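# Set two bladed sand cores and a long core in mould

## Task

Place both bladed sand cores standing upright, each one in a separate unoccupied square print of the mould with its blades pointing down into the round cavity; then lay the long round-nosed core in its seat between the two standing cores, and release everything at the end.

## Robot and tools

Robot: two 6-joint arms, left_arm and right_arm, each with a parallel two-finger gripper. The arm bases sit in the scene frame at left_arm (-0.026, +0.288, 0) m, yawed slightly by quat_wxyz (+0.996, 0, 0, +0.084), and right_arm (+0.013, -0.248, 0) m, quat_wxyz (+0.997, 0, 0, -0.077). Scene frame: origin on the table surface midway between the arms, +x out across the table, +z up, left_arm on the +y side. The arm names do not correspond to the left or right of any camera image.

execute_actions takes {"actions": [...]} holding at most one item. An empty list only reports the current state. An item with "rows" (1 to 15 rows) and optional "steps" (1 to 15, default 15; each step is 1/30 s) moves the robot; rows are used one per step and the final row repeats if steps exceed rows. An item with only "steps" (up to 300) is a wait that returns once that many steps have elapsed since the previous result, counting your reply time. Optional "pictures": false drops the camera images. A refused call moves nothing.

Each row is one list of 14 numbers in [-1, 1] covering both arms: left_arm waist, shoulder, elbow, wrist pitch, wrist yaw, wrist roll, opening, then the same seven for right_arm. Always send all 14 even if one arm is idle. The six joint numbers are offsets, not targets: they are measured from the joint angles shown in the latest result that lists them (for a second or later call within the same reply, or before any result in the scene has shown them, from where the arm stands when the action begins). They are not relative to the previous row. Scale: 1.0 equals 1.202 rad for the waist, 1.258 shoulder, 1.238 elbow, 2.073 wrist pitch, 2.022 for wrist yaw and also for wrist roll. Stated joint ranges (rad): waist -2.618 to 3.054, shoulder 0.000 to 3.142, elbow 0.000 to 3.142, wrist pitch -1.571 to 1.571, wrist yaw -1.571 to 1.571, wrist roll -2.094 to 2.094. Asking more than 0.036 rad beyond a range end gets the call refused; the true end may differ from the stated one by up to 0.036 either way, and a request beyond it is clipped there, reported as "joint sent to its limit" (possibly referring to an earlier, still-running action). Missing that line does not prove there is room left. The opening value is absolute, not an offset: +1 fully open, -1 closed.

Motion limits: each step a joint's target stays within a fixed lead of its measured angle (waist 0.202 rad, shoulder 0.258, elbow 0.238, wrist pitch 0.573, wrist yaw and roll 0.522), and if the targets would carry the gripper over 70 mm from where it is, all are scaled back. Big offsets therefore take several steps. Between calls the arms keep heading for the last row sent until they have nearly stopped or a step is HELD. Sending zeros is not a pause: it pulls the arm back to the reference angles. Arms can sag under zero offsets; to hold a posture, send offsets back to the intended angles in the first call of a reply and zeros afterwards, increasing the correction if a joint still lags.

Results: a state line per arm, `left_arm: …` | `right_arm: …`, with end_effector_position (m) and end_effector_quat_wxyz in the scene frame. That point lies between the finger pads about 1 cm short of the fingertips; fingers point along the gripper's +z and close along its y. Reported positions can be off, more so at long reach. Joint positions and Joint velocities list each arm's joints (rad, rad/s) then the pad gap (m, m/s; 0.094 m fully open). grip_measured is the finger opening on the command scale; each gripper's reading may carry a fixed error of about 1 mm. "joint command not followed" means a clearance check altered joint targets; HELD marks steps where part or all of your row was not applied. Joint torque lines are noisy, offset, and nonzero even in free air. MOTOR HOT appears from 75 °C; at 90 °C the arm halts for 10 s, and at 100 °C it goes limp and falls (OVER-TEMPERATURE FAULT). Avoid holding loads for long stretches, including while thinking.

Gripping: to hold a part, keep commanding an opening roughly 0.03 under grip_measured; a smaller gap grips more gently. Pad force tops out near 50 to 62 N, weaker on thin parts, with a short spike at first contact. Expect occasional tugs on held parts or pushes on loose ones, so grip firmly.

zoom_image: {"camera": one of "cam_high", "cam_left_wrist", "cam_right_wrist", "region": [x0, y0, x1, y1]} in pixels of that camera's latest image, top-left is (0, 0), region at most 504 by 504. Images: cam_high 504x504, wrist cameras 616x616. Wrist cameras are on mounts attached to each gripper and can collide with things.

read_manual returns only URDF licence text; it does nothing to the robot.

finished_scene {"scene": n} ends the current scene irreversibly and grades it; the goal must already hold and remain stable. Release the parts before calling it.

Avoid: knocking or placing anything off the table (fails the task), dropping or slamming parts, pressing hard, letting the two arms collide or push on each other, and jerky or effortful motion. Ending a reply without a tool call ends the run.

Each tool is called after ">>>" as name([rows], argument=value, ...), one row to a line, values as JSON.

## Session

>>> execute_actions(actions=[])

Scene clock: 0.00 s of 5400.00 s.
left_arm: end_effector_position=(+0.1982, +0.1103, +0.3042) grip_measured=+1.000 end_effector_quat_wxyz=(+0.444, +0.830, +0.305, +0.145) | right_arm: end_effector_position=(+0.2064, -0.5628, +0.1259) grip_measured=+1.000 end_effector_quat_wxyz=(+0.440, +0.053, +0.861, -0.248)
Joint positions: left_arm=[-0.615  0.95   1.178 -0.878  0.373  1.805  0.094] | right_arm=[-1.155  1.346  0.608  0.091 -0.625 -0.869  0.094]
Joint velocities: left_arm=[ 0.017  0.002  0.002  0.022 -0.007 -0.022  0.   ] | right_arm=[-0.007  0.007 -0.007 -0.051  0.037 -0.037  0.   ]
Joint torques (N m, as the arm reports them, + toward a larger angle): no reading

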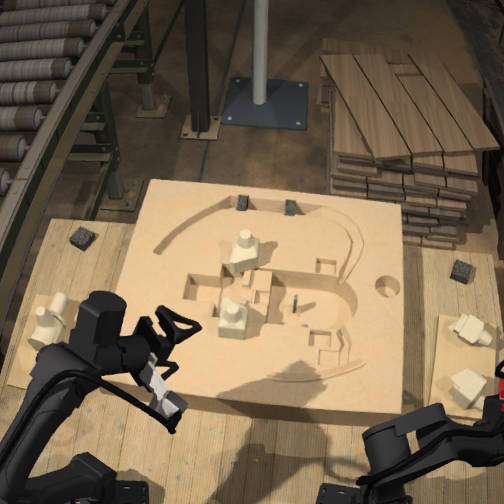

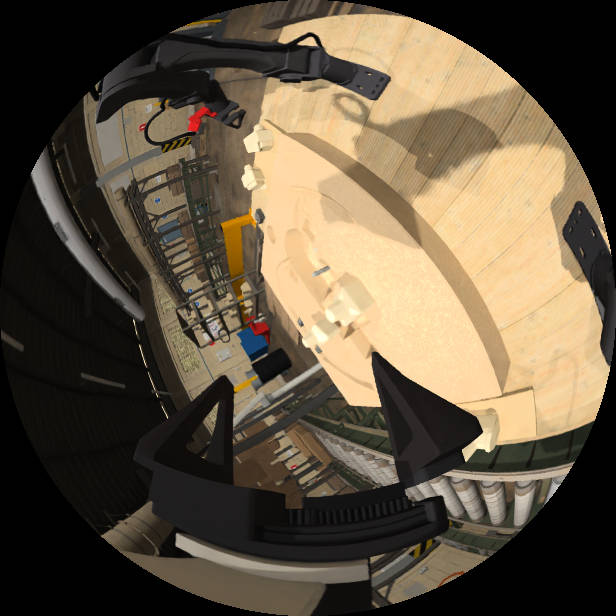

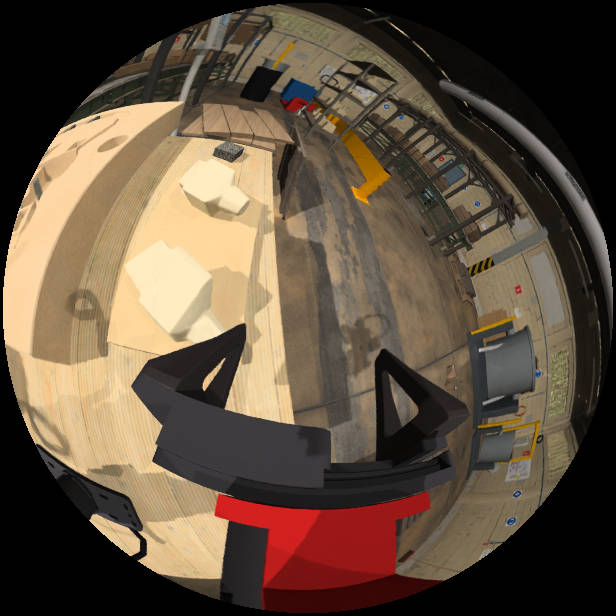

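>>> zoom_image(camera="cam_high", region=[170, 210, 410, 410])

>>> zoom_image(camera="cam_high", region=[404, 300, 504, 430])

>>> zoom_image(camera="cam_right_wrist", region=[100, 130, 300, 360])

>>> zoom_image(camera="cam_high", region=[0, 270, 120, 400])

Region (170, 210, 410, 410) of cam_high's 504x504 image, scaled by 2.100, with more detail than that image has.

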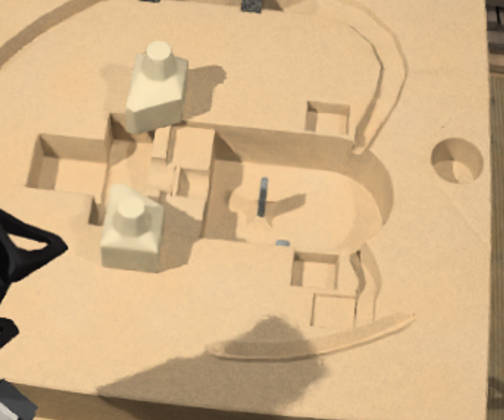

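Region (404, 300, 504, 430) of cam_high's 504x504 image, scaled by 3.877, with more detail than that image has; it fills the left 388 columns of this view, and the rest is white.

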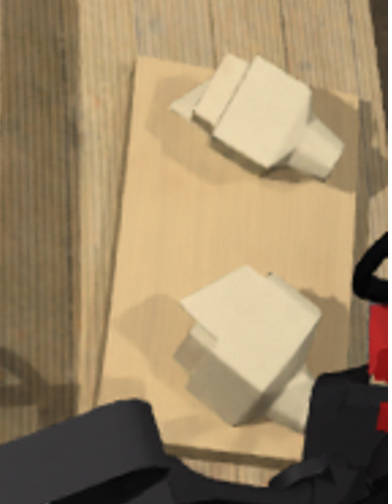

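Region (100, 130, 300, 360) of cam_right_wrist's 616x616 image, scaled by 2.191, with more detail than that image has; it fills the left 438 columns of this view, and the rest is white.

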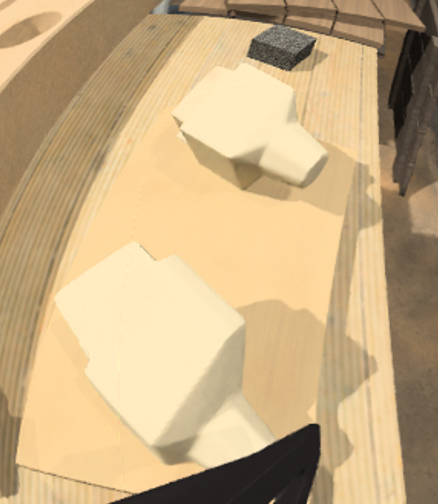

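Region (0, 270, 120, 400) of cam_high's 504x504 image, scaled by 3.877, with more detail than that image has; it fills the left 465 columns of this view, and the rest is white.

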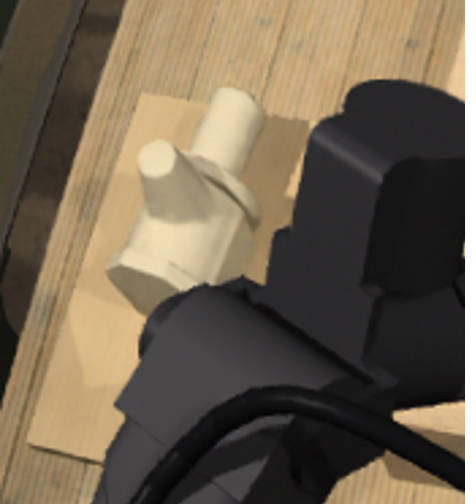

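>>> execute_actions([
  {"rows":[[0.1,0,0.1,0,0,-0.1,1,0,0,0.2,0,0,0,1],[0.1,0,0.1,0,0,-0.2,1,0,0,0.3,0,0,0,1],[0.2,0,0.2,0,0,-0.3,1,0,0,0.4,0,0,0,1],[0.3,0.1,0.2,0,0,-0.4,1,0,0,0.5,-0.1,0,0,1],[0.3,0.1,0.2,0,0,-0.4,1,0,0,0.5,-0.2,0,0,1],[0.4,0.2,0.2,0,0,-0.5,1,0,0,0.6,-0.3,0.1,0.1,1],[0.5,0.2,0.2,0,0,-0.5,1,0,0,0.6,-0.3,0.1,0.1,1],[0.82,0.437,0.26,-0.155,-0.184,-0.893,1,0.416,0.122,0.72,-0.62,0.309,0.43,1]]},
], pictures=false)

>>> execute_actions([
  {"steps":45},
])

Scene clock: 32.00 s of 5400.00 s.
left_arm: end_effector_position=(+0.3325, +0.3467, +0.2457) grip_measured=+1.000 end_effector_quat_wxyz=(+0.293, +0.290, +0.908, +0.081) | right_arm: end_effector_position=(+0.2954, -0.5414, +0.2524) grip_measured=+1.000 end_effector_quat_wxyz=(+0.328, +0.284, +0.891, -0.130)
Joint positions: left_arm=[ 0.066  1.423  1.462 -1.009  0.158  0.804  0.094] | right_arm=[-0.703  1.491  1.481 -0.846 -0.113 -0.199  0.094]
Joint velocities: left_arm=[ 1.375  1.214 -0.002 -0.667 -0.681 -2.147  0.   ] | right_arm=[ 1.277 -0.027  0.203 -2.059  0.491  1.238  0.   ]
Joint torques (N m, as the arm reports them, + toward a larger angle): left_arm=[ 2.66 -7.16  9.26  1.42 -0.03 -0.02] | right_arm=[-2.93 -4.82  7.24  1.09  0.36  0.09]
Steps of this call (steps 1 to 90: nothing new was sent; then 28.50 s passed at rest; steps 91 to 105: all 15 steps of this action). Readings (joint positions):
91: left_arm=[-0.597 0.952 1.190 -0.887 0.379 1.777] | right_arm=[-1.155 1.348 0.626 0.073 -0.625 -0.869]
92: left_arm=[-0.561 0.955 1.211 -0.893 0.377 1.713] | right_arm=[-1.155 1.354 0.660 0.055 -0.624 -0.869]
94: left_arm=[-0.455 0.975 1.296 -0.906 0.381 1.544] | right_arm=[-1.155 1.358 0.761 0.022 -0.622 -0.869]
98: left_arm=[-0.204 1.107 1.439 -0.862 0.352 1.210] | right_arm=[-1.128 1.371 1.085 -0.294 -0.463 -0.721]
105: the state above

Scene clock: 33.50 s of 5400.00 s.
left_arm: end_effector_position=(+0.2583, +0.4631, +0.1935) grip_measured=+1.000 end_effector_quat_wxyz=(+0.159, -0.265, +0.950, +0.041) | right_arm: end_effector_position=(+0.2492, -0.4883, +0.2089) grip_measured=+1.000 end_effector_quat_wxyz=(+0.175, +0.379, +0.906, -0.072)
Joint positions: left_arm=[ 0.382  1.517  1.462 -1.186  0.007  0.005  0.094] | right_arm=[-0.646  1.492  1.484 -1.182 -0.005 -0.008  0.094]
Joint velocities: left_arm=[-0.007 -0.002  0.007 -0.037  0.037 -0.037  0.   ] | right_arm=[ 0.012  0.002 -0.012 -0.022 -0.051 -0.022  0.   ]
Joint torques (N m, as the arm reports them, + toward a larger angle): left_arm=[-0.95 -7.09  9.75  1.17 -0.04 -0.08] | right_arm=[-0.83 -4.49  7.49  0.91  0.07  0.1 ]
Steps of this call (steps 1 to 45: the robot went on to your last target). Readings (joint positions):
1: left_arm=[0.118 1.462 1.462 -1.033 0.135 0.723] | right_arm=[-0.667 1.491 1.484 -0.909 -0.099 -0.161]
2: left_arm=[0.175 1.493 1.462 -1.056 0.114 0.636] | right_arm=[-0.647 1.491 1.484 -0.966 -0.087 -0.131]
4: left_arm=[0.296 1.528 1.462 -1.095 0.072 0.444] | right_arm=[-0.642 1.492 1.484 -1.055 -0.062 -0.087]
8: left_arm=[0.388 1.523 1.462 -1.147 0.009 0.181] | right_arm=[-0.646 1.492 1.484 -1.138 -0.027 -0.040]
45: the state above
All arms were judged still, so your last target was given up. Only a new action makes them travel on or press farther. Fingers that are still opening or closing keep moving.

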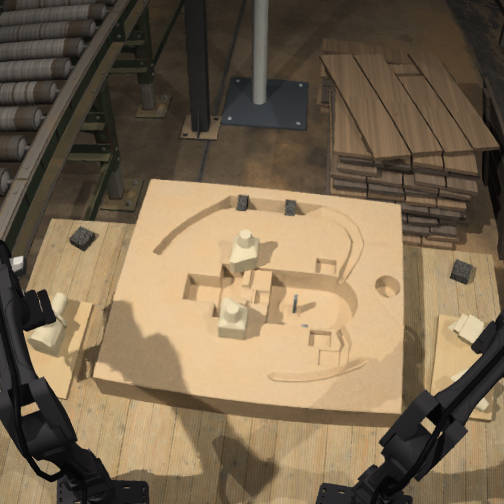

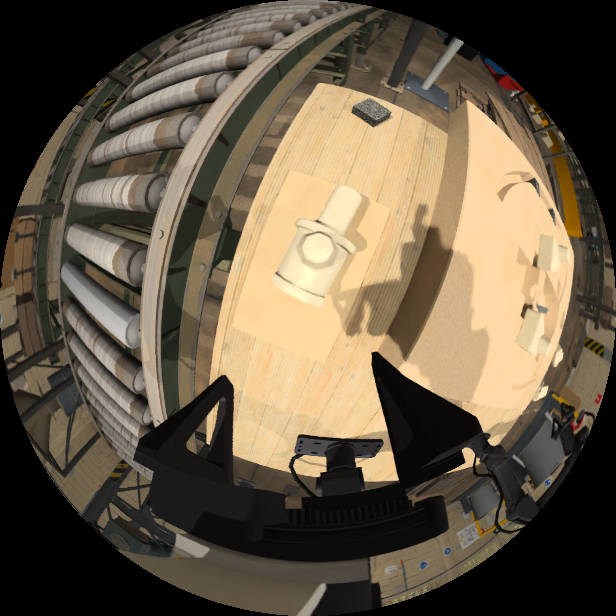

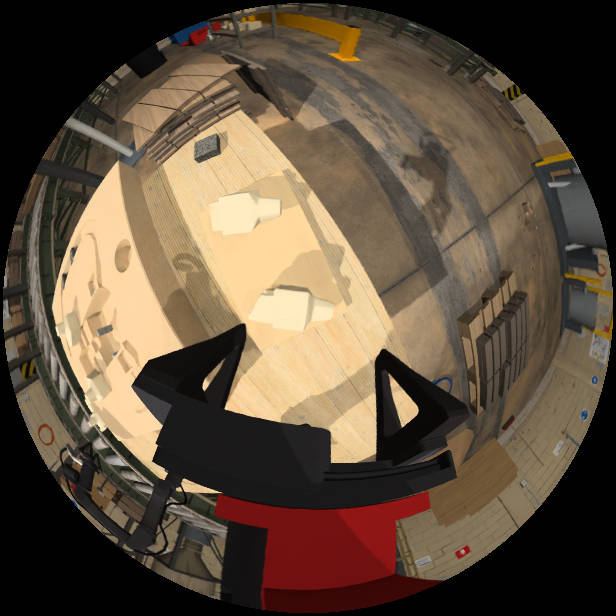

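>>> zoom_image(camera="cam_right_wrist", region=[180, 160, 380, 360])

>>> zoom_image(camera="cam_left_wrist", region=[230, 160, 400, 330])

Region (180, 160, 380, 360) of cam_right_wrist's 616x616 image, scaled by 2.520, with more detail than that image has.

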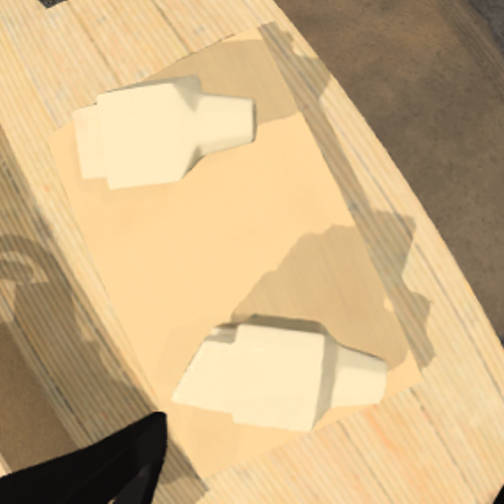

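Region (230, 160, 400, 330) of cam_left_wrist's 616x616 image, scaled by 2.965, with more detail than that image has.

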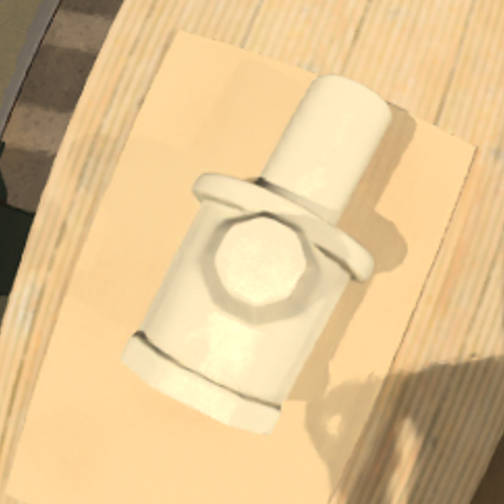

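>>> execute_actions([
  {"rows":[[-0.05,-0.093,0.09,-0.055,0,0,1,0.05,-0.073,0.07,-0.057,0,0,1],[-0.1,-0.093,0.09,-0.055,0,0,1,0.1,-0.073,0.07,-0.057,0,0,1],[-0.15,-0.093,0.09,-0.055,0,0,1,0.1,-0.073,0.07,-0.057,0,0,1],[-0.85,-0.093,0.09,-0.055,0,0,1,0.62,-0.073,0.07,-0.057,0,0,1]]},
], pictures=false)

>>> execute_actions([
  {"steps":30},
])

Scene clock: 87.23 s of 5400.00 s.
left_arm: end_effector_position=(+0.2728, +0.1737, +0.2538) grip_measured=+1.000 end_effector_quat_wxyz=(+0.226, +0.180, +0.956, -0.043) | right_arm: end_effector_position=(+0.3326, -0.2583, +0.2477) grip_measured=+1.000 end_effector_quat_wxyz=(+0.218, +0.017, +0.976, +0.003)
Joint positions: left_arm=[-0.537  1.405  1.56  -1.261  0.003  0.004  0.094] | right_arm=[ 0.108  1.417  1.556 -1.271 -0.019 -0.008  0.094]
Joint velocities: left_arm=[-1.912 -0.002 -0.007 -0.051  0.125 -0.051  0.   ] | right_arm=[ 0.007 -0.007  0.012 -0.139 -0.037  0.007  0.   ]
Joint torques (N m, as the arm reports them, + toward a larger angle): left_arm=[ 1.46 -4.93  7.59  1.21 -0.02  0.  ] | right_arm=[-0.97 -5.31  7.17  1.02  0.15  0.  ]
Steps of this call (steps 1 to 90: nothing new was sent; then 50.23 s passed at rest; steps 91 to 105: all 15 steps of this action). Readings (joint positions):
91: left_arm=[0.377 1.510 1.471 -1.199 0.004 0.005] | right_arm=[-0.640 1.489 1.492 -1.196 -0.003 -0.008]
92: left_arm=[0.358 1.499 1.485 -1.220 -0.002 0.005] | right_arm=[-0.620 1.484 1.503 -1.217 0.003 -0.008]
94: left_arm=[0.268 1.457 1.517 -1.243 -0.010 0.004] | right_arm=[-0.543 1.458 1.526 -1.242 0.009 -0.008]
98: left_arm=[-0.023 1.404 1.558 -1.248 -0.005 0.004] | right_arm=[-0.255 1.419 1.555 -1.252 0.005 -0.008]
105: the state above

Scene clock: 88.23 s of 5400.00 s.
left_arm: end_effector_position=(+0.2524, +0.1423, +0.2511) grip_measured=+1.000 end_effector_quat_wxyz=(+0.210, +0.235, +0.947, -0.058) | right_arm: end_effector_position=(+0.3286, -0.2598, +0.2460) grip_measured=+1.000 end_effector_quat_wxyz=(+0.209, +0.018, +0.978, -0.000)
Joint positions: left_arm=[-0.647  1.405  1.56  -1.286  0.015  0.006  0.094] | right_arm=[ 0.107  1.417  1.556 -1.288 -0.011 -0.008  0.094]
Joint velocities: left_arm=[-0.002 -0.002 -0.002  0.081  0.007 -0.066  0.   ] | right_arm=[ 0.007 -0.007 -0.012  0.051  0.051  0.022  0.   ]
Joint torques (N m, as the arm reports them, + toward a larger angle): left_arm=[ 0.75 -4.91  7.51  1.39 -0.04  0.  ] | right_arm=[-0.73 -5.3   7.28  0.98  0.06  0.  ]
Steps of this call (steps 1 to 30: the robot went on to your last target). Readings (joint positions):
1: left_arm=[-0.593 1.405 1.560 -1.262 0.010 0.005] | right_arm=[0.108 1.417 1.556 -1.275 -0.017 -0.008]
2: left_arm=[-0.629 1.405 1.560 -1.265 0.018 0.006] | right_arm=[0.107 1.417 1.556 -1.278 -0.015 -0.008]
4: left_arm=[-0.647 1.405 1.560 -1.272 0.022 0.006] | right_arm=[0.107 1.417 1.556 -1.282 -0.014 -0.008]
8: left_arm=[-0.647 1.405 1.560 -1.281 0.017 0.006] | right_arm=[0.107 1.417 1.556 -1.286 -0.012 -0.008]
30: the state above
All arms were judged still, so your last target was given up. Only a new action makes them travel on or press farther. Fingers that are still opening or closing keep moving.

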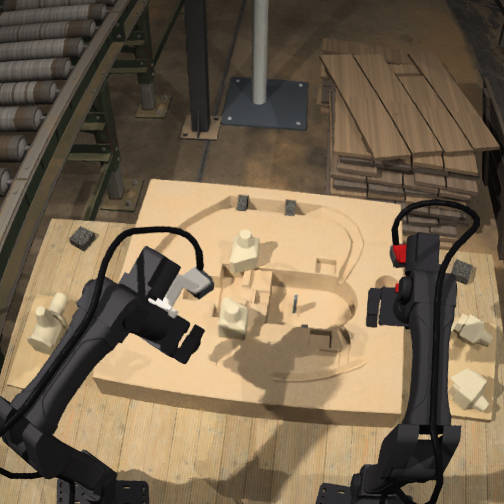

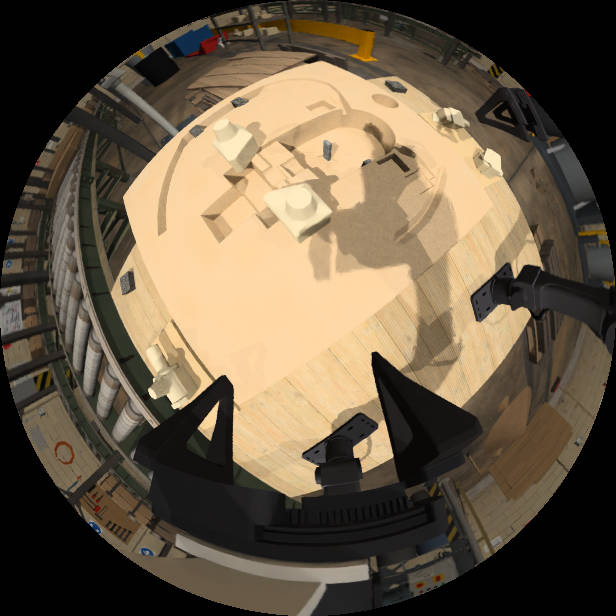

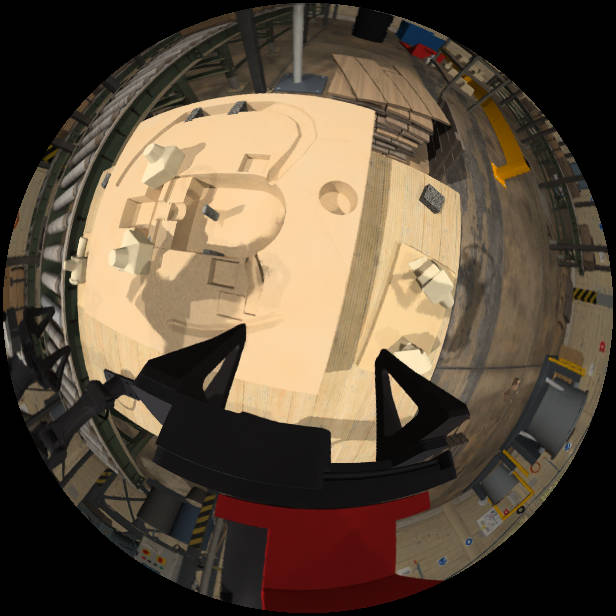

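>>> execute_actions([
  {"rows":[[0.823,0,0,0.1,-0.051,-0.075,1,-0.738,0,0,0,-0.168,0.78,1]]},
], pictures=false)

>>> execute_actions([
  {"steps":15},
], pictures=false)

>>> execute_actions([
  {"rows":[[0,0.065,-0.23,0.145,0,0,1,0,0.22,-0.115,0,0,0,1]]},
], pictures=false)

>>> execute_actions([
  {"steps":15},
])

Scene clock: 124.67 s of 5400.00 s.
left_arm: end_effector_position=(+0.2815, +0.4735, +0.2785) grip_measured=+1.000 end_effector_quat_wxyz=(+0.306, -0.307, +0.896, +0.099) | right_arm: end_effector_position=(+0.2445, -0.4695, +0.2557) grip_measured=+1.000 end_effector_quat_wxyz=(+0.177, +0.866, +0.425, +0.196)
Joint positions: left_arm=[ 0.324  1.405  1.56  -1.077 -0.091 -0.136  0.094] | right_arm=[-0.788  1.417  1.556 -1.272 -0.319  1.358  0.094]
Joint velocities: left_arm=[ 1.004 -0.002  0.002  0.081 -0.374 -0.11   0.   ] | right_arm=[-0.066 -0.017 -0.007  0.022 -0.095  1.326  0.   ]
Joint torques (N m, as the arm reports them, + toward a larger angle): left_arm=[-4.27 -4.72  6.69  1.89  0.42  0.05] | right_arm=[ 1.13 -4.24  6.38  0.93 -0.53  0.  ]
Steps of this call (steps 1 to 90: nothing new was sent; then 32.93 s passed at rest; steps 91 to 105: all 15 steps of this action). Readings (joint positions):
91: left_arm=[-0.625 1.405 1.560 -1.272 0.017 -0.011] | right_arm=[0.079 1.417 1.556 -1.288 -0.073 0.069]
92: left_arm=[-0.576 1.405 1.560 -1.241 0.011 -0.033] | right_arm=[0.022 1.417 1.556 -1.287 -0.138 0.168]
94: left_arm=[-0.444 1.405 1.560 -1.178 -0.015 -0.070] | right_arm=[-0.122 1.417 1.556 -1.284 -0.216 0.365]
98: left_arm=[-0.153 1.405 1.560 -1.107 -0.051 -0.111] | right_arm=[-0.419 1.417 1.556 -1.276 -0.293 0.762]
105: the state above

Scene clock: 125.17 s of 5400.00 s.
left_arm: end_effector_position=(+0.2755, +0.4832, +0.2786) grip_measured=+1.000 end_effector_quat_wxyz=(+0.304, -0.322, +0.890, +0.106) | right_arm: end_effector_position=(+0.2476, -0.4662, +0.2570) grip_measured=+1.000 end_effector_quat_wxyz=(+0.153, +0.901, +0.339, +0.224)
Joint positions: left_arm=[ 0.352  1.405  1.56  -1.077 -0.097 -0.14   0.094] | right_arm=[-0.787  1.417  1.556 -1.273 -0.344  1.556  0.094]
Joint velocities: left_arm=[-0.002 -0.007 -0.012  0.022 -0.007 -0.051  0.   ] | right_arm=[-0.007 -0.007 -0.002  0.066 -0.066  0.037  0.   ]
Joint torques (N m, as the arm reports them, + toward a larger angle): left_arm=[-0.94 -4.75  6.7   1.9   0.05 -0.07] | right_arm=[ 0.63 -4.13  6.27  0.94 -0.27  0.07]
Steps of this call (steps 1 to 15: the robot went on to your last target). Readings (joint positions):
1: left_arm=[0.348 1.405 1.560 -1.077 -0.099 -0.139] | right_arm=[-0.788 1.417 1.556 -1.272 -0.322 1.400]
2: left_arm=[0.354 1.405 1.560 -1.077 -0.102 -0.140] | right_arm=[-0.787 1.417 1.556 -1.273 -0.328 1.432]
4: left_arm=[0.352 1.405 1.560 -1.077 -0.099 -0.140] | right_arm=[-0.787 1.417 1.556 -1.273 -0.334 1.480]
8: left_arm=[0.352 1.405 1.560 -1.077 -0.098 -0.140] | right_arm=[-0.787 1.417 1.556 -1.273 -0.341 1.529]
15: the state above

Scene clock: 125.67 s of 5400.00 s.
left_arm: end_effector_position=(+0.2931, +0.4933, +0.1677) grip_measured=+1.000 end_effector_quat_wxyz=(+0.246, -0.325, +0.908, +0.095) | right_arm: end_effector_position=(+0.2430, -0.4597, +0.1197) grip_measured=+1.000 end_effector_quat_wxyz=(-0.061, +0.935, +0.310, +0.161)
Joint positions: left_arm=[ 0.352  1.505  1.264 -0.803 -0.097 -0.14   0.094] | right_arm=[-0.787  1.723  1.395 -1.262 -0.345  1.556  0.094]
Joint velocities: left_arm=[-0.002 -0.007  0.002  0.139  0.007  0.007  0.   ] | right_arm=[-0.007 -0.129  0.032 -0.007 -0.007 -0.022  0.   ]
Joint torques (N m, as the arm reports them, + toward a larger angle): left_arm=[ 0.01 -7.24  8.    1.77 -0.04  0.  ] | right_arm=[ 0.01 -7.94  7.3   0.15 -0.24  0.  ]
Steps of this call (steps 1 to 15: all 15 steps of this action). Readings (joint positions):
1: left_arm=[0.352 1.405 1.532 -1.037 -0.097 -0.140] | right_arm=[-0.787 1.428 1.551 -1.273 -0.345 1.556]
2: left_arm=[0.352 1.403 1.489 -0.980 -0.097 -0.140] | right_arm=[-0.787 1.446 1.544 -1.271 -0.346 1.556]
4: left_arm=[0.352 1.427 1.390 -0.899 -0.097 -0.140] | right_arm=[-0.787 1.516 1.516 -1.266 -0.346 1.556]
8: left_arm=[0.352 1.509 1.274 -0.849 -0.097 -0.140] | right_arm=[-0.787 1.689 1.431 -1.254 -0.346 1.556]
15: the state above

Scene clock: 126.17 s of 5400.00 s.
left_arm: end_effector_position=(+0.2960, +0.4950, +0.1698) grip_measured=+1.000 end_effector_quat_wxyz=(+0.254, -0.325, +0.906, +0.097) | right_arm: end_effector_position=(+0.2430, -0.4596, +0.1215) grip_measured=+1.000 end_effector_quat_wxyz=(-0.058, +0.935, +0.310, +0.162)
Joint positions: left_arm=[ 0.352  1.504  1.264 -0.788 -0.097 -0.14   0.094] | right_arm=[-0.787  1.716  1.395 -1.262 -0.345  1.556  0.094]
Joint velocities: left_arm=[-0.002 -0.012 -0.002  0.007  0.051 -0.037  0.   ] | right_arm=[-0.012  0.002 -0.002 -0.007  0.007 -0.007  0.   ]
Joint torques (N m, as the arm reports them, + toward a larger angle): left_arm=[ 0.03 -7.42  8.02  1.88 -0.03  0.01] | right_arm=[ 0.   -8.    7.38  0.18 -0.24  0.  ]
Steps of this call (steps 1 to 15: the robot went on to your last target). Readings (joint positions):
1: left_arm=[0.352 1.504 1.264 -0.799 -0.097 -0.140] | right_arm=[-0.787 1.719 1.395 -1.262 -0.345 1.556]
2: left_arm=[0.352 1.504 1.264 -0.796 -0.097 -0.140] | right_arm=[-0.787 1.717 1.395 -1.262 -0.345 1.556]
4: left_arm=[0.352 1.504 1.264 -0.793 -0.097 -0.140] | right_arm=[-0.787 1.716 1.395 -1.262 -0.345 1.556]
8: left_arm=[0.352 1.504 1.264 -0.789 -0.097 -0.140] | right_arm=[-0.787 1.716 1.395 -1.262 -0.345 1.556]
15: the state above

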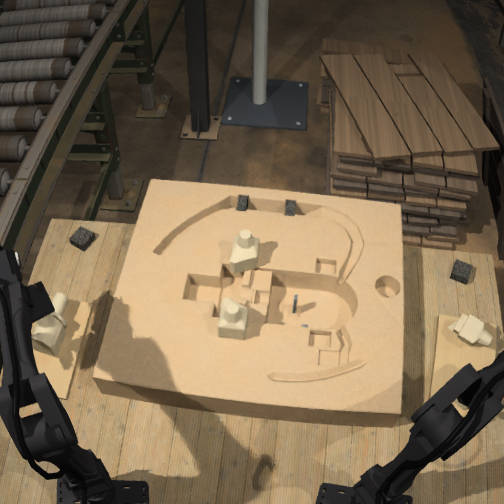

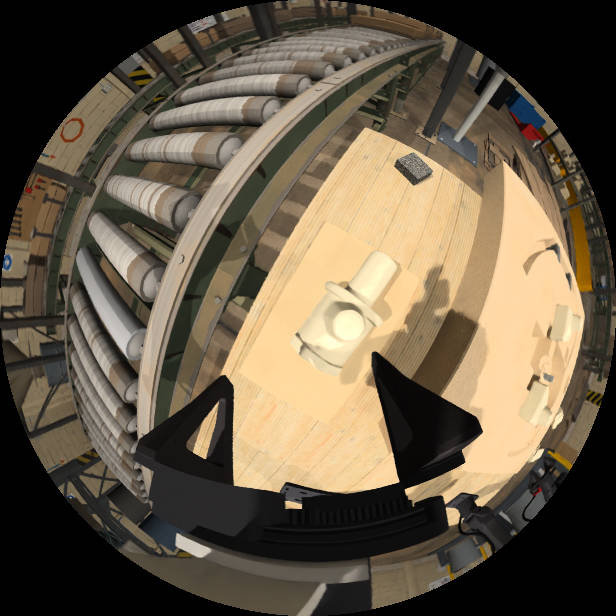

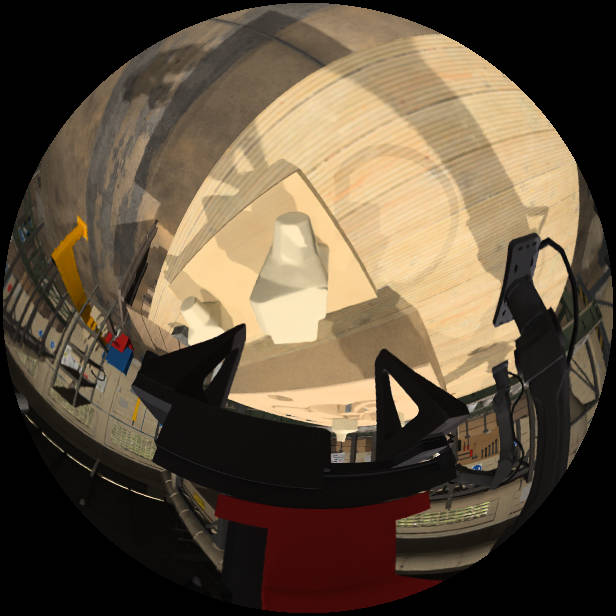

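>>> execute_actions([
  {"rows":[[-0.062,0,0,0.03,0,0,1,0.03,0.02,0.035,0.031,0,-0.067,1],[-0.062,0,0,0.04,0,0,1,0.03,0.04,0.035,0.031,0,-0.067,1],[-0.062,0.02,0,0.053,0,0,1,0.03,0.06,0.035,0.031,0,-0.067,1],[-0.062,0.045,-0.015,0.053,0,0,1,0.03,0.095,0.035,0.031,0,-0.067,1]]},
])

Scene clock: 144.27 s of 5400.00 s.
left_arm: end_effector_position=(+0.3300, +0.4814, +0.1612) grip_measured=+1.000 end_effector_quat_wxyz=(+0.275, -0.292, +0.911, +0.091) | right_arm: end_effector_position=(+0.2617, -0.4691, +0.0906) grip_measured=+1.000 end_effector_quat_wxyz=(-0.068, +0.910, +0.377, +0.159)
Joint positions: left_arm=[ 0.281  1.561  1.264 -0.693 -0.098 -0.14   0.094] | right_arm=[-0.758  1.843  1.425 -1.203 -0.345  1.434  0.094]
Joint velocities: left_arm=[-0.007 -0.012 -0.027 -0.066 -0.022 -0.022  0.   ] | right_arm=[-0.012 -0.017  0.012 -0.066  0.037  0.022  0.   ]
Joint torques (N m, as the arm reports them, + toward a larger angle): left_arm=[-0.15 -6.47  5.67  1.96 -0.01  0.01] | right_arm=[ 0.55 -8.    6.86  0.25 -0.24 -0.12]
Steps of this call (steps 1 to 15: the robot went on to your last target; steps 16 to 90: nothing new was sent; then 14.60 s passed at rest; steps 91 to 105: all 15 steps of this action). Readings (joint positions):
91: left_arm=[0.346 1.504 1.264 -0.783 -0.102 -0.140] | right_arm=[-0.785 1.717 1.397 -1.259 -0.344 1.537]
92: left_arm=[0.331 1.504 1.264 -0.773 -0.104 -0.140] | right_arm=[-0.779 1.723 1.402 -1.253 -0.344 1.516]
94: left_arm=[0.298 1.511 1.264 -0.743 -0.102 -0.140] | right_arm=[-0.766 1.749 1.418 -1.237 -0.344 1.484]
98: left_arm=[0.281 1.550 1.264 -0.706 -0.098 -0.140] | right_arm=[-0.758 1.825 1.425 -1.209 -0.345 1.452]
105: the state above

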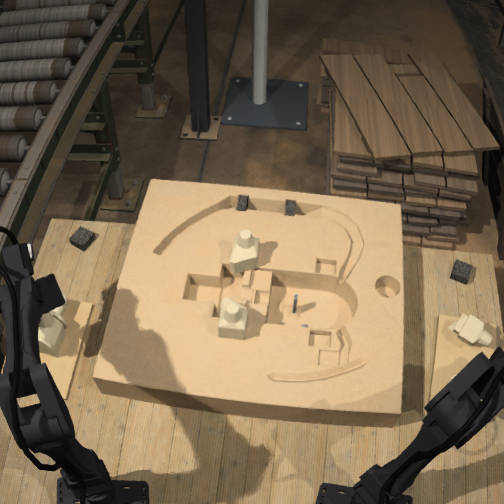

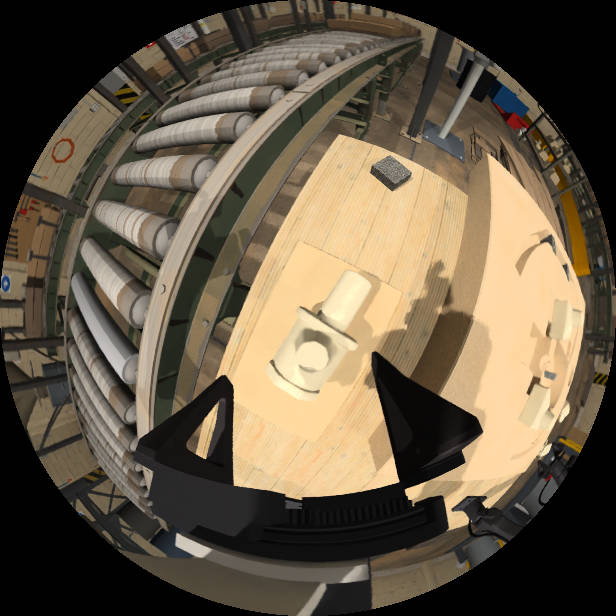

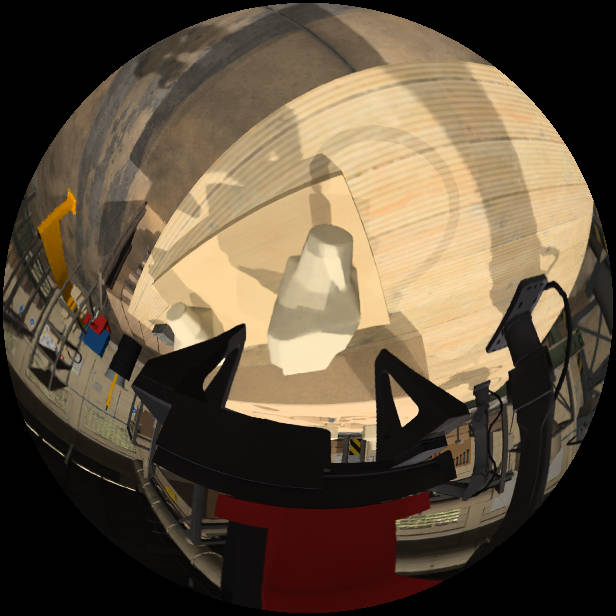

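>>> execute_actions([
  {"rows":[[-0.014,-0.02,-0.04,0.02,0,0,1,0.02,0,-0.02,0.02,0,0,1],[-0.014,-0.02,-0.07,0.03,0,0,1,0.03,0.01,-0.04,0.04,0,0,1],[-0.014,-0.02,-0.1,0.04,0,0,1,0.035,0.02,-0.055,0.05,0,0,1],[-0.014,-0.02,-0.137,0.055,0,0,1,0.035,0.022,-0.065,0.058,0,0,1]]},
])

Scene clock: 153.33 s of 5400.00 s.
left_arm: end_effector_position=(+0.3126, +0.4705, +0.1175) grip_measured=+1.000 end_effector_quat_wxyz=(+0.251, -0.290, +0.919, +0.086) | right_arm: end_effector_position=(+0.2719, -0.4622, +0.0651) grip_measured=+1.000 end_effector_quat_wxyz=(-0.065, +0.901, +0.397, +0.160)
Joint positions: left_arm=[ 0.275  1.542  1.098 -0.597 -0.098 -0.14   0.094] | right_arm=[-0.721  1.866  1.352 -1.095 -0.345  1.429  0.094]
Joint velocities: left_arm=[ 0.017 -0.002 -0.007  0.11  -0.022 -0.007  0.   ] | right_arm=[-0.022  0.002  0.012  0.007  0.037  0.022  0.   ]
Joint torques (N m, as the arm reports them, + toward a larger angle): left_arm=[-1.06 -6.81  6.66  1.8  -0.03  0.01] | right_arm=[ 0.48 -7.36  5.39  0.28 -0.26  0.04]
Steps of this call (steps 1 to 15: the robot went on to your last target; steps 16 to 90: nothing new was sent; then 5.57 s passed at rest; steps 91 to 105: all 15 steps of this action). Readings (joint positions):
91: left_arm=[0.280 1.559 1.259 -0.682 -0.098 -0.140] | right_arm=[-0.757 1.843 1.423 -1.199 -0.345 1.429]
92: left_arm=[0.280 1.555 1.245 -0.667 -0.098 -0.140] | right_arm=[-0.753 1.843 1.417 -1.186 -0.345 1.429]
94: left_arm=[0.277 1.544 1.192 -0.630 -0.098 -0.140] | right_arm=[-0.738 1.844 1.391 -1.149 -0.345 1.429]
98: left_arm=[0.275 1.542 1.104 -0.614 -0.098 -0.140] | right_arm=[-0.721 1.861 1.355 -1.117 -0.345 1.429]
105: the state above

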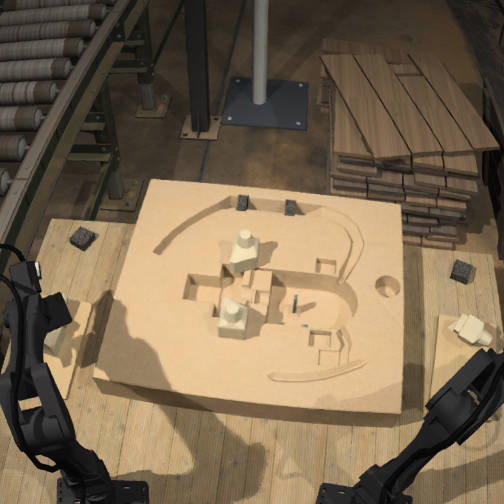

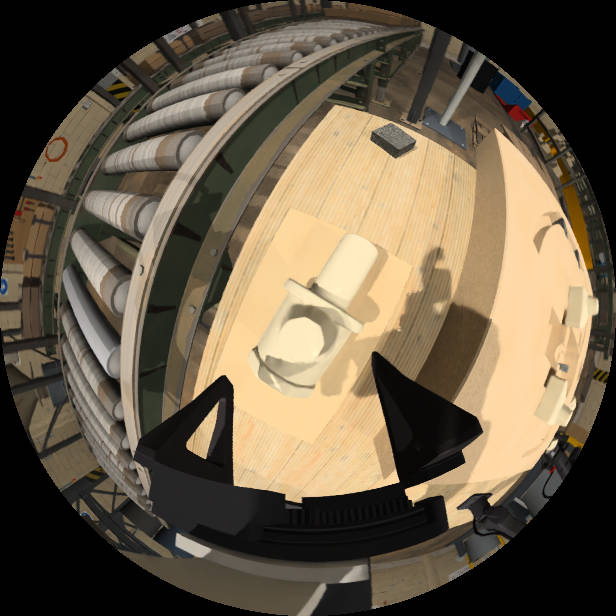

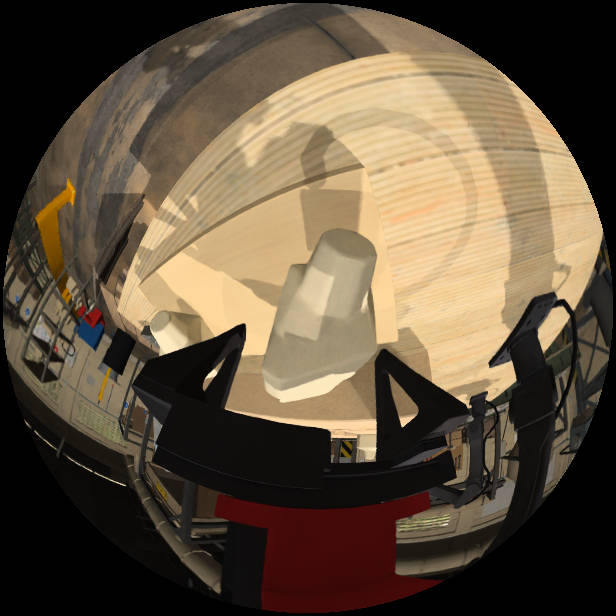

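>>> execute_actions([
  {"rows":[[0,0.01,0.01,0.03,0,0,0.6,0,0,-0.02,0.005,0,0,1],[0,0.02,0.01,0.04,0,0,0.3,0,0,-0.04,0.015,0,0,1],[0,0.04,0.01,0.05,0,0,0.3,0,0,-0.055,0.025,0,0,1],[0,0.068,0.01,0.052,0,0,0.3,0,0.008,-0.07,0.035,0,0,1]]},
])

Scene clock: 163.03 s of 5400.00 s.
left_arm: end_effector_position=(+0.3294, +0.4785, +0.0957) grip_measured=+0.302 end_effector_quat_wxyz=(+0.252, -0.290, +0.919, +0.087) | right_arm: end_effector_position=(+0.2652, -0.4541, +0.0461) grip_measured=+1.000 end_effector_quat_wxyz=(-0.074, +0.902, +0.396, +0.157)
Joint positions: left_arm=[ 0.275  1.631  1.098 -0.505 -0.098 -0.14   0.061] | right_arm=[-0.721  1.866  1.272 -1.033 -0.345  1.429  0.094]
Joint velocities: left_arm=[ 0.017 -0.007  0.007  0.081 -0.037  0.066  0.   ] | right_arm=[ 0.002  0.002 -0.017 -0.022 -0.007 -0.081  0.   ]
Joint torques (N m, as the arm reports them, + toward a larger angle): left_arm=[ 0.03 -7.28  8.06  1.81 -0.03 -0.01] | right_arm=[ 0.   -6.71  5.39  0.24 -0.25  0.01]
Steps of this call (steps 1 to 15: the robot went on to your last target; steps 16 to 90: nothing new was sent; then 6.20 s passed at rest; steps 91 to 105: all 15 steps of this action). Readings (joint positions):
91: left_arm=[0.275 1.542 1.098 -0.586 -0.098 -0.140] | right_arm=[-0.721 1.866 1.351 -1.088 -0.345 1.429]
92: left_arm=[0.275 1.544 1.098 -0.577 -0.098 -0.140] | right_arm=[-0.721 1.866 1.345 -1.083 -0.345 1.429]
94: left_arm=[0.275 1.562 1.098 -0.546 -0.098 -0.140] | right_arm=[-0.721 1.866 1.318 -1.062 -0.345 1.429]
98: left_arm=[0.275 1.623 1.098 -0.516 -0.098 -0.140] | right_arm=[-0.721 1.866 1.273 -1.049 -0.345 1.429]
105: the state above

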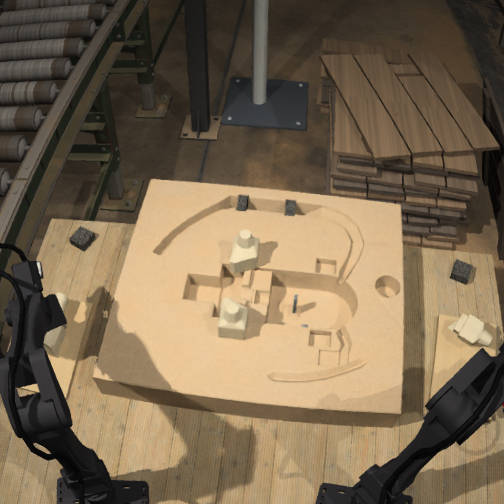

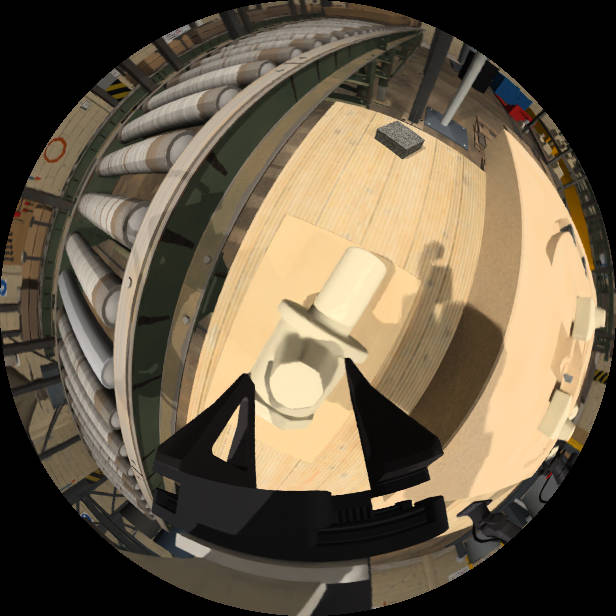

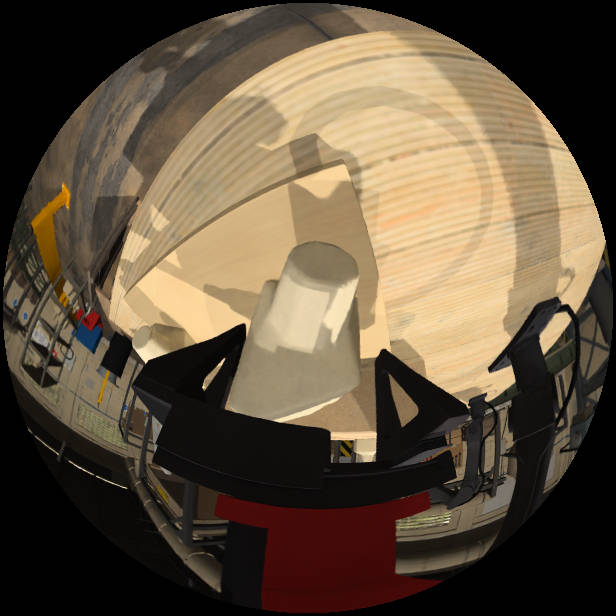

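>>> execute_actions([
  {"rows":[[0,0,0.01,0.003,0,0,0.1,0,0,0,0.024,0,0,1],[0,0,0.01,0.003,0,0,0,0,0,0,0.024,0,0,1],[0,0,0.01,0.003,0,0,-0.1,0,0,0,0.024,0,0,1],[0,0,0.01,0.003,0,0,-0.2,0,0,0,0.024,0,0,1],[0,0,0.01,0.003,0,0,-0.25,0,0,0,0.024,0,0,1],[0,0,0.01,0.003,0,0,-0.3,0,0,0,0.024,0,0,0.9],[0,0,0.01,0.003,0,0,-0.35,0,0,0,0.024,0,0,0.8],[0,0,0.01,0.003,0,0,-0.4,0,0,0,0.024,0,0,0.7],[0,0,0.01,0.003,0,0,-0.45,0,0,0,0.024,0,0,0.6],[0,0,0.01,0.003,0,0,-0.45,0,0,0,0.024,0,0,0.5]]},
])

>>> zoom_image(camera="cam_right_wrist", region=[190, 220, 430, 460])

>>> zoom_image(camera="cam_left_wrist", region=[190, 240, 430, 480])

Scene clock: 178.17 s of 5400.00 s.
left_arm: end_effector_position=(+0.3314, +0.4771, +0.0963) grip_measured=-0.279 end_effector_quat_wxyz=(+0.256, -0.289, +0.919, +0.082) | right_arm: end_effector_position=(+0.2718, -0.4620, +0.0457) grip_measured=+0.502 end_effector_quat_wxyz=(-0.053, +0.901, +0.399, +0.163)
Joint positions: left_arm=[ 0.275  1.631  1.098 -0.5   -0.087 -0.14   0.034] | right_arm=[-0.721  1.866  1.272 -0.99  -0.345  1.429  0.071]
Joint velocities: left_arm=[-0.007 -0.002  0.002 -0.051  0.051 -0.037  0.001] | right_arm=[-0.017  0.002 -0.017  0.022  0.037 -0.022  0.   ]
Joint torques (N m, as the arm reports them, + toward a larger angle): left_arm=[ 0.11 -7.05  7.93  1.75 -0.11  0.02] | right_arm=[-0.02 -7.5   5.77  0.34 -0.24  0.  ]
Steps of this call (steps 1 to 15: the robot went on to your last target; steps 16 to 90: nothing new was sent; then 11.63 s passed at rest; steps 91 to 105: all 15 steps of this action). Readings (joint positions):
91: left_arm=[0.275 1.631 1.098 -0.500 -0.098 -0.140] | right_arm=[-0.721 1.866 1.272 -1.025 -0.345 1.429]
92: left_arm=[0.275 1.631 1.098 -0.500 -0.098 -0.140] | right_arm=[-0.721 1.866 1.272 -1.019 -0.345 1.429]
94: left_arm=[0.275 1.631 1.098 -0.500 -0.089 -0.140] | right_arm=[-0.721 1.866 1.272 -1.006 -0.345 1.429]
98: left_arm=[0.275 1.631 1.098 -0.500 -0.087 -0.140] | right_arm=[-0.721 1.866 1.272 -0.995 -0.345 1.429]
105: the state above

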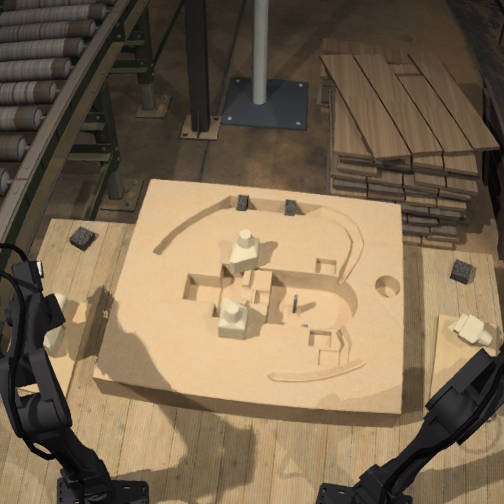

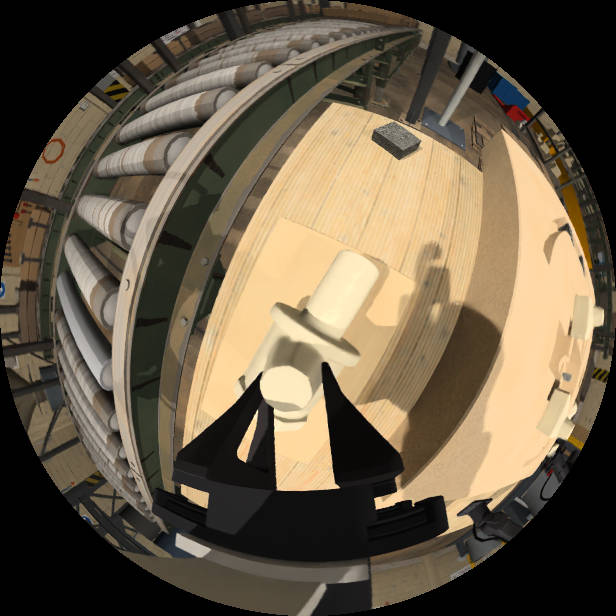

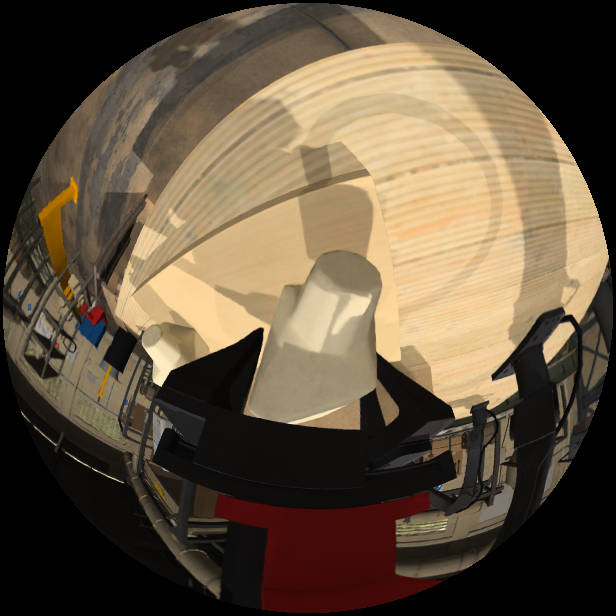

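Region (190, 220, 430, 460) of cam_right_wrist's 616x616 image, scaled by 2.100, with more detail than that image has.

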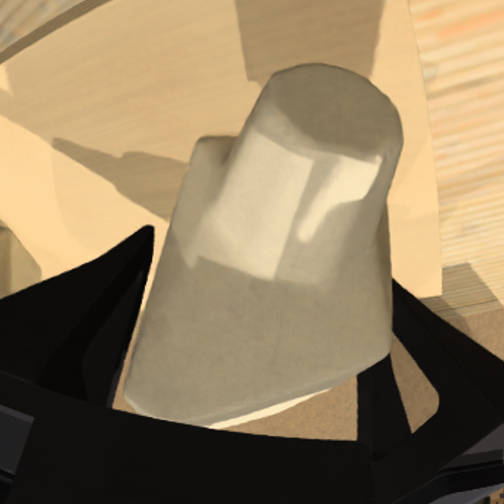

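Region (190, 240, 430, 480) of cam_left_wrist's 616x616 image, scaled by 2.100, with more detail than that image has.

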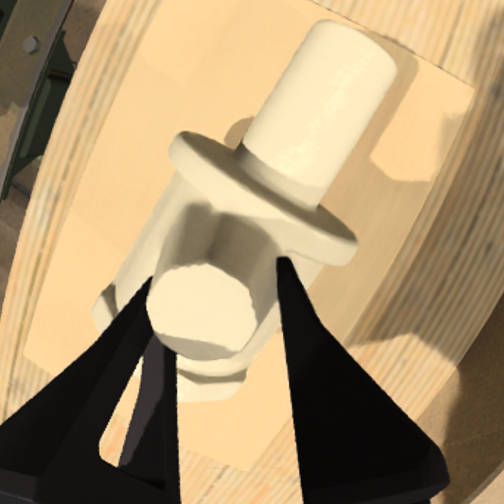

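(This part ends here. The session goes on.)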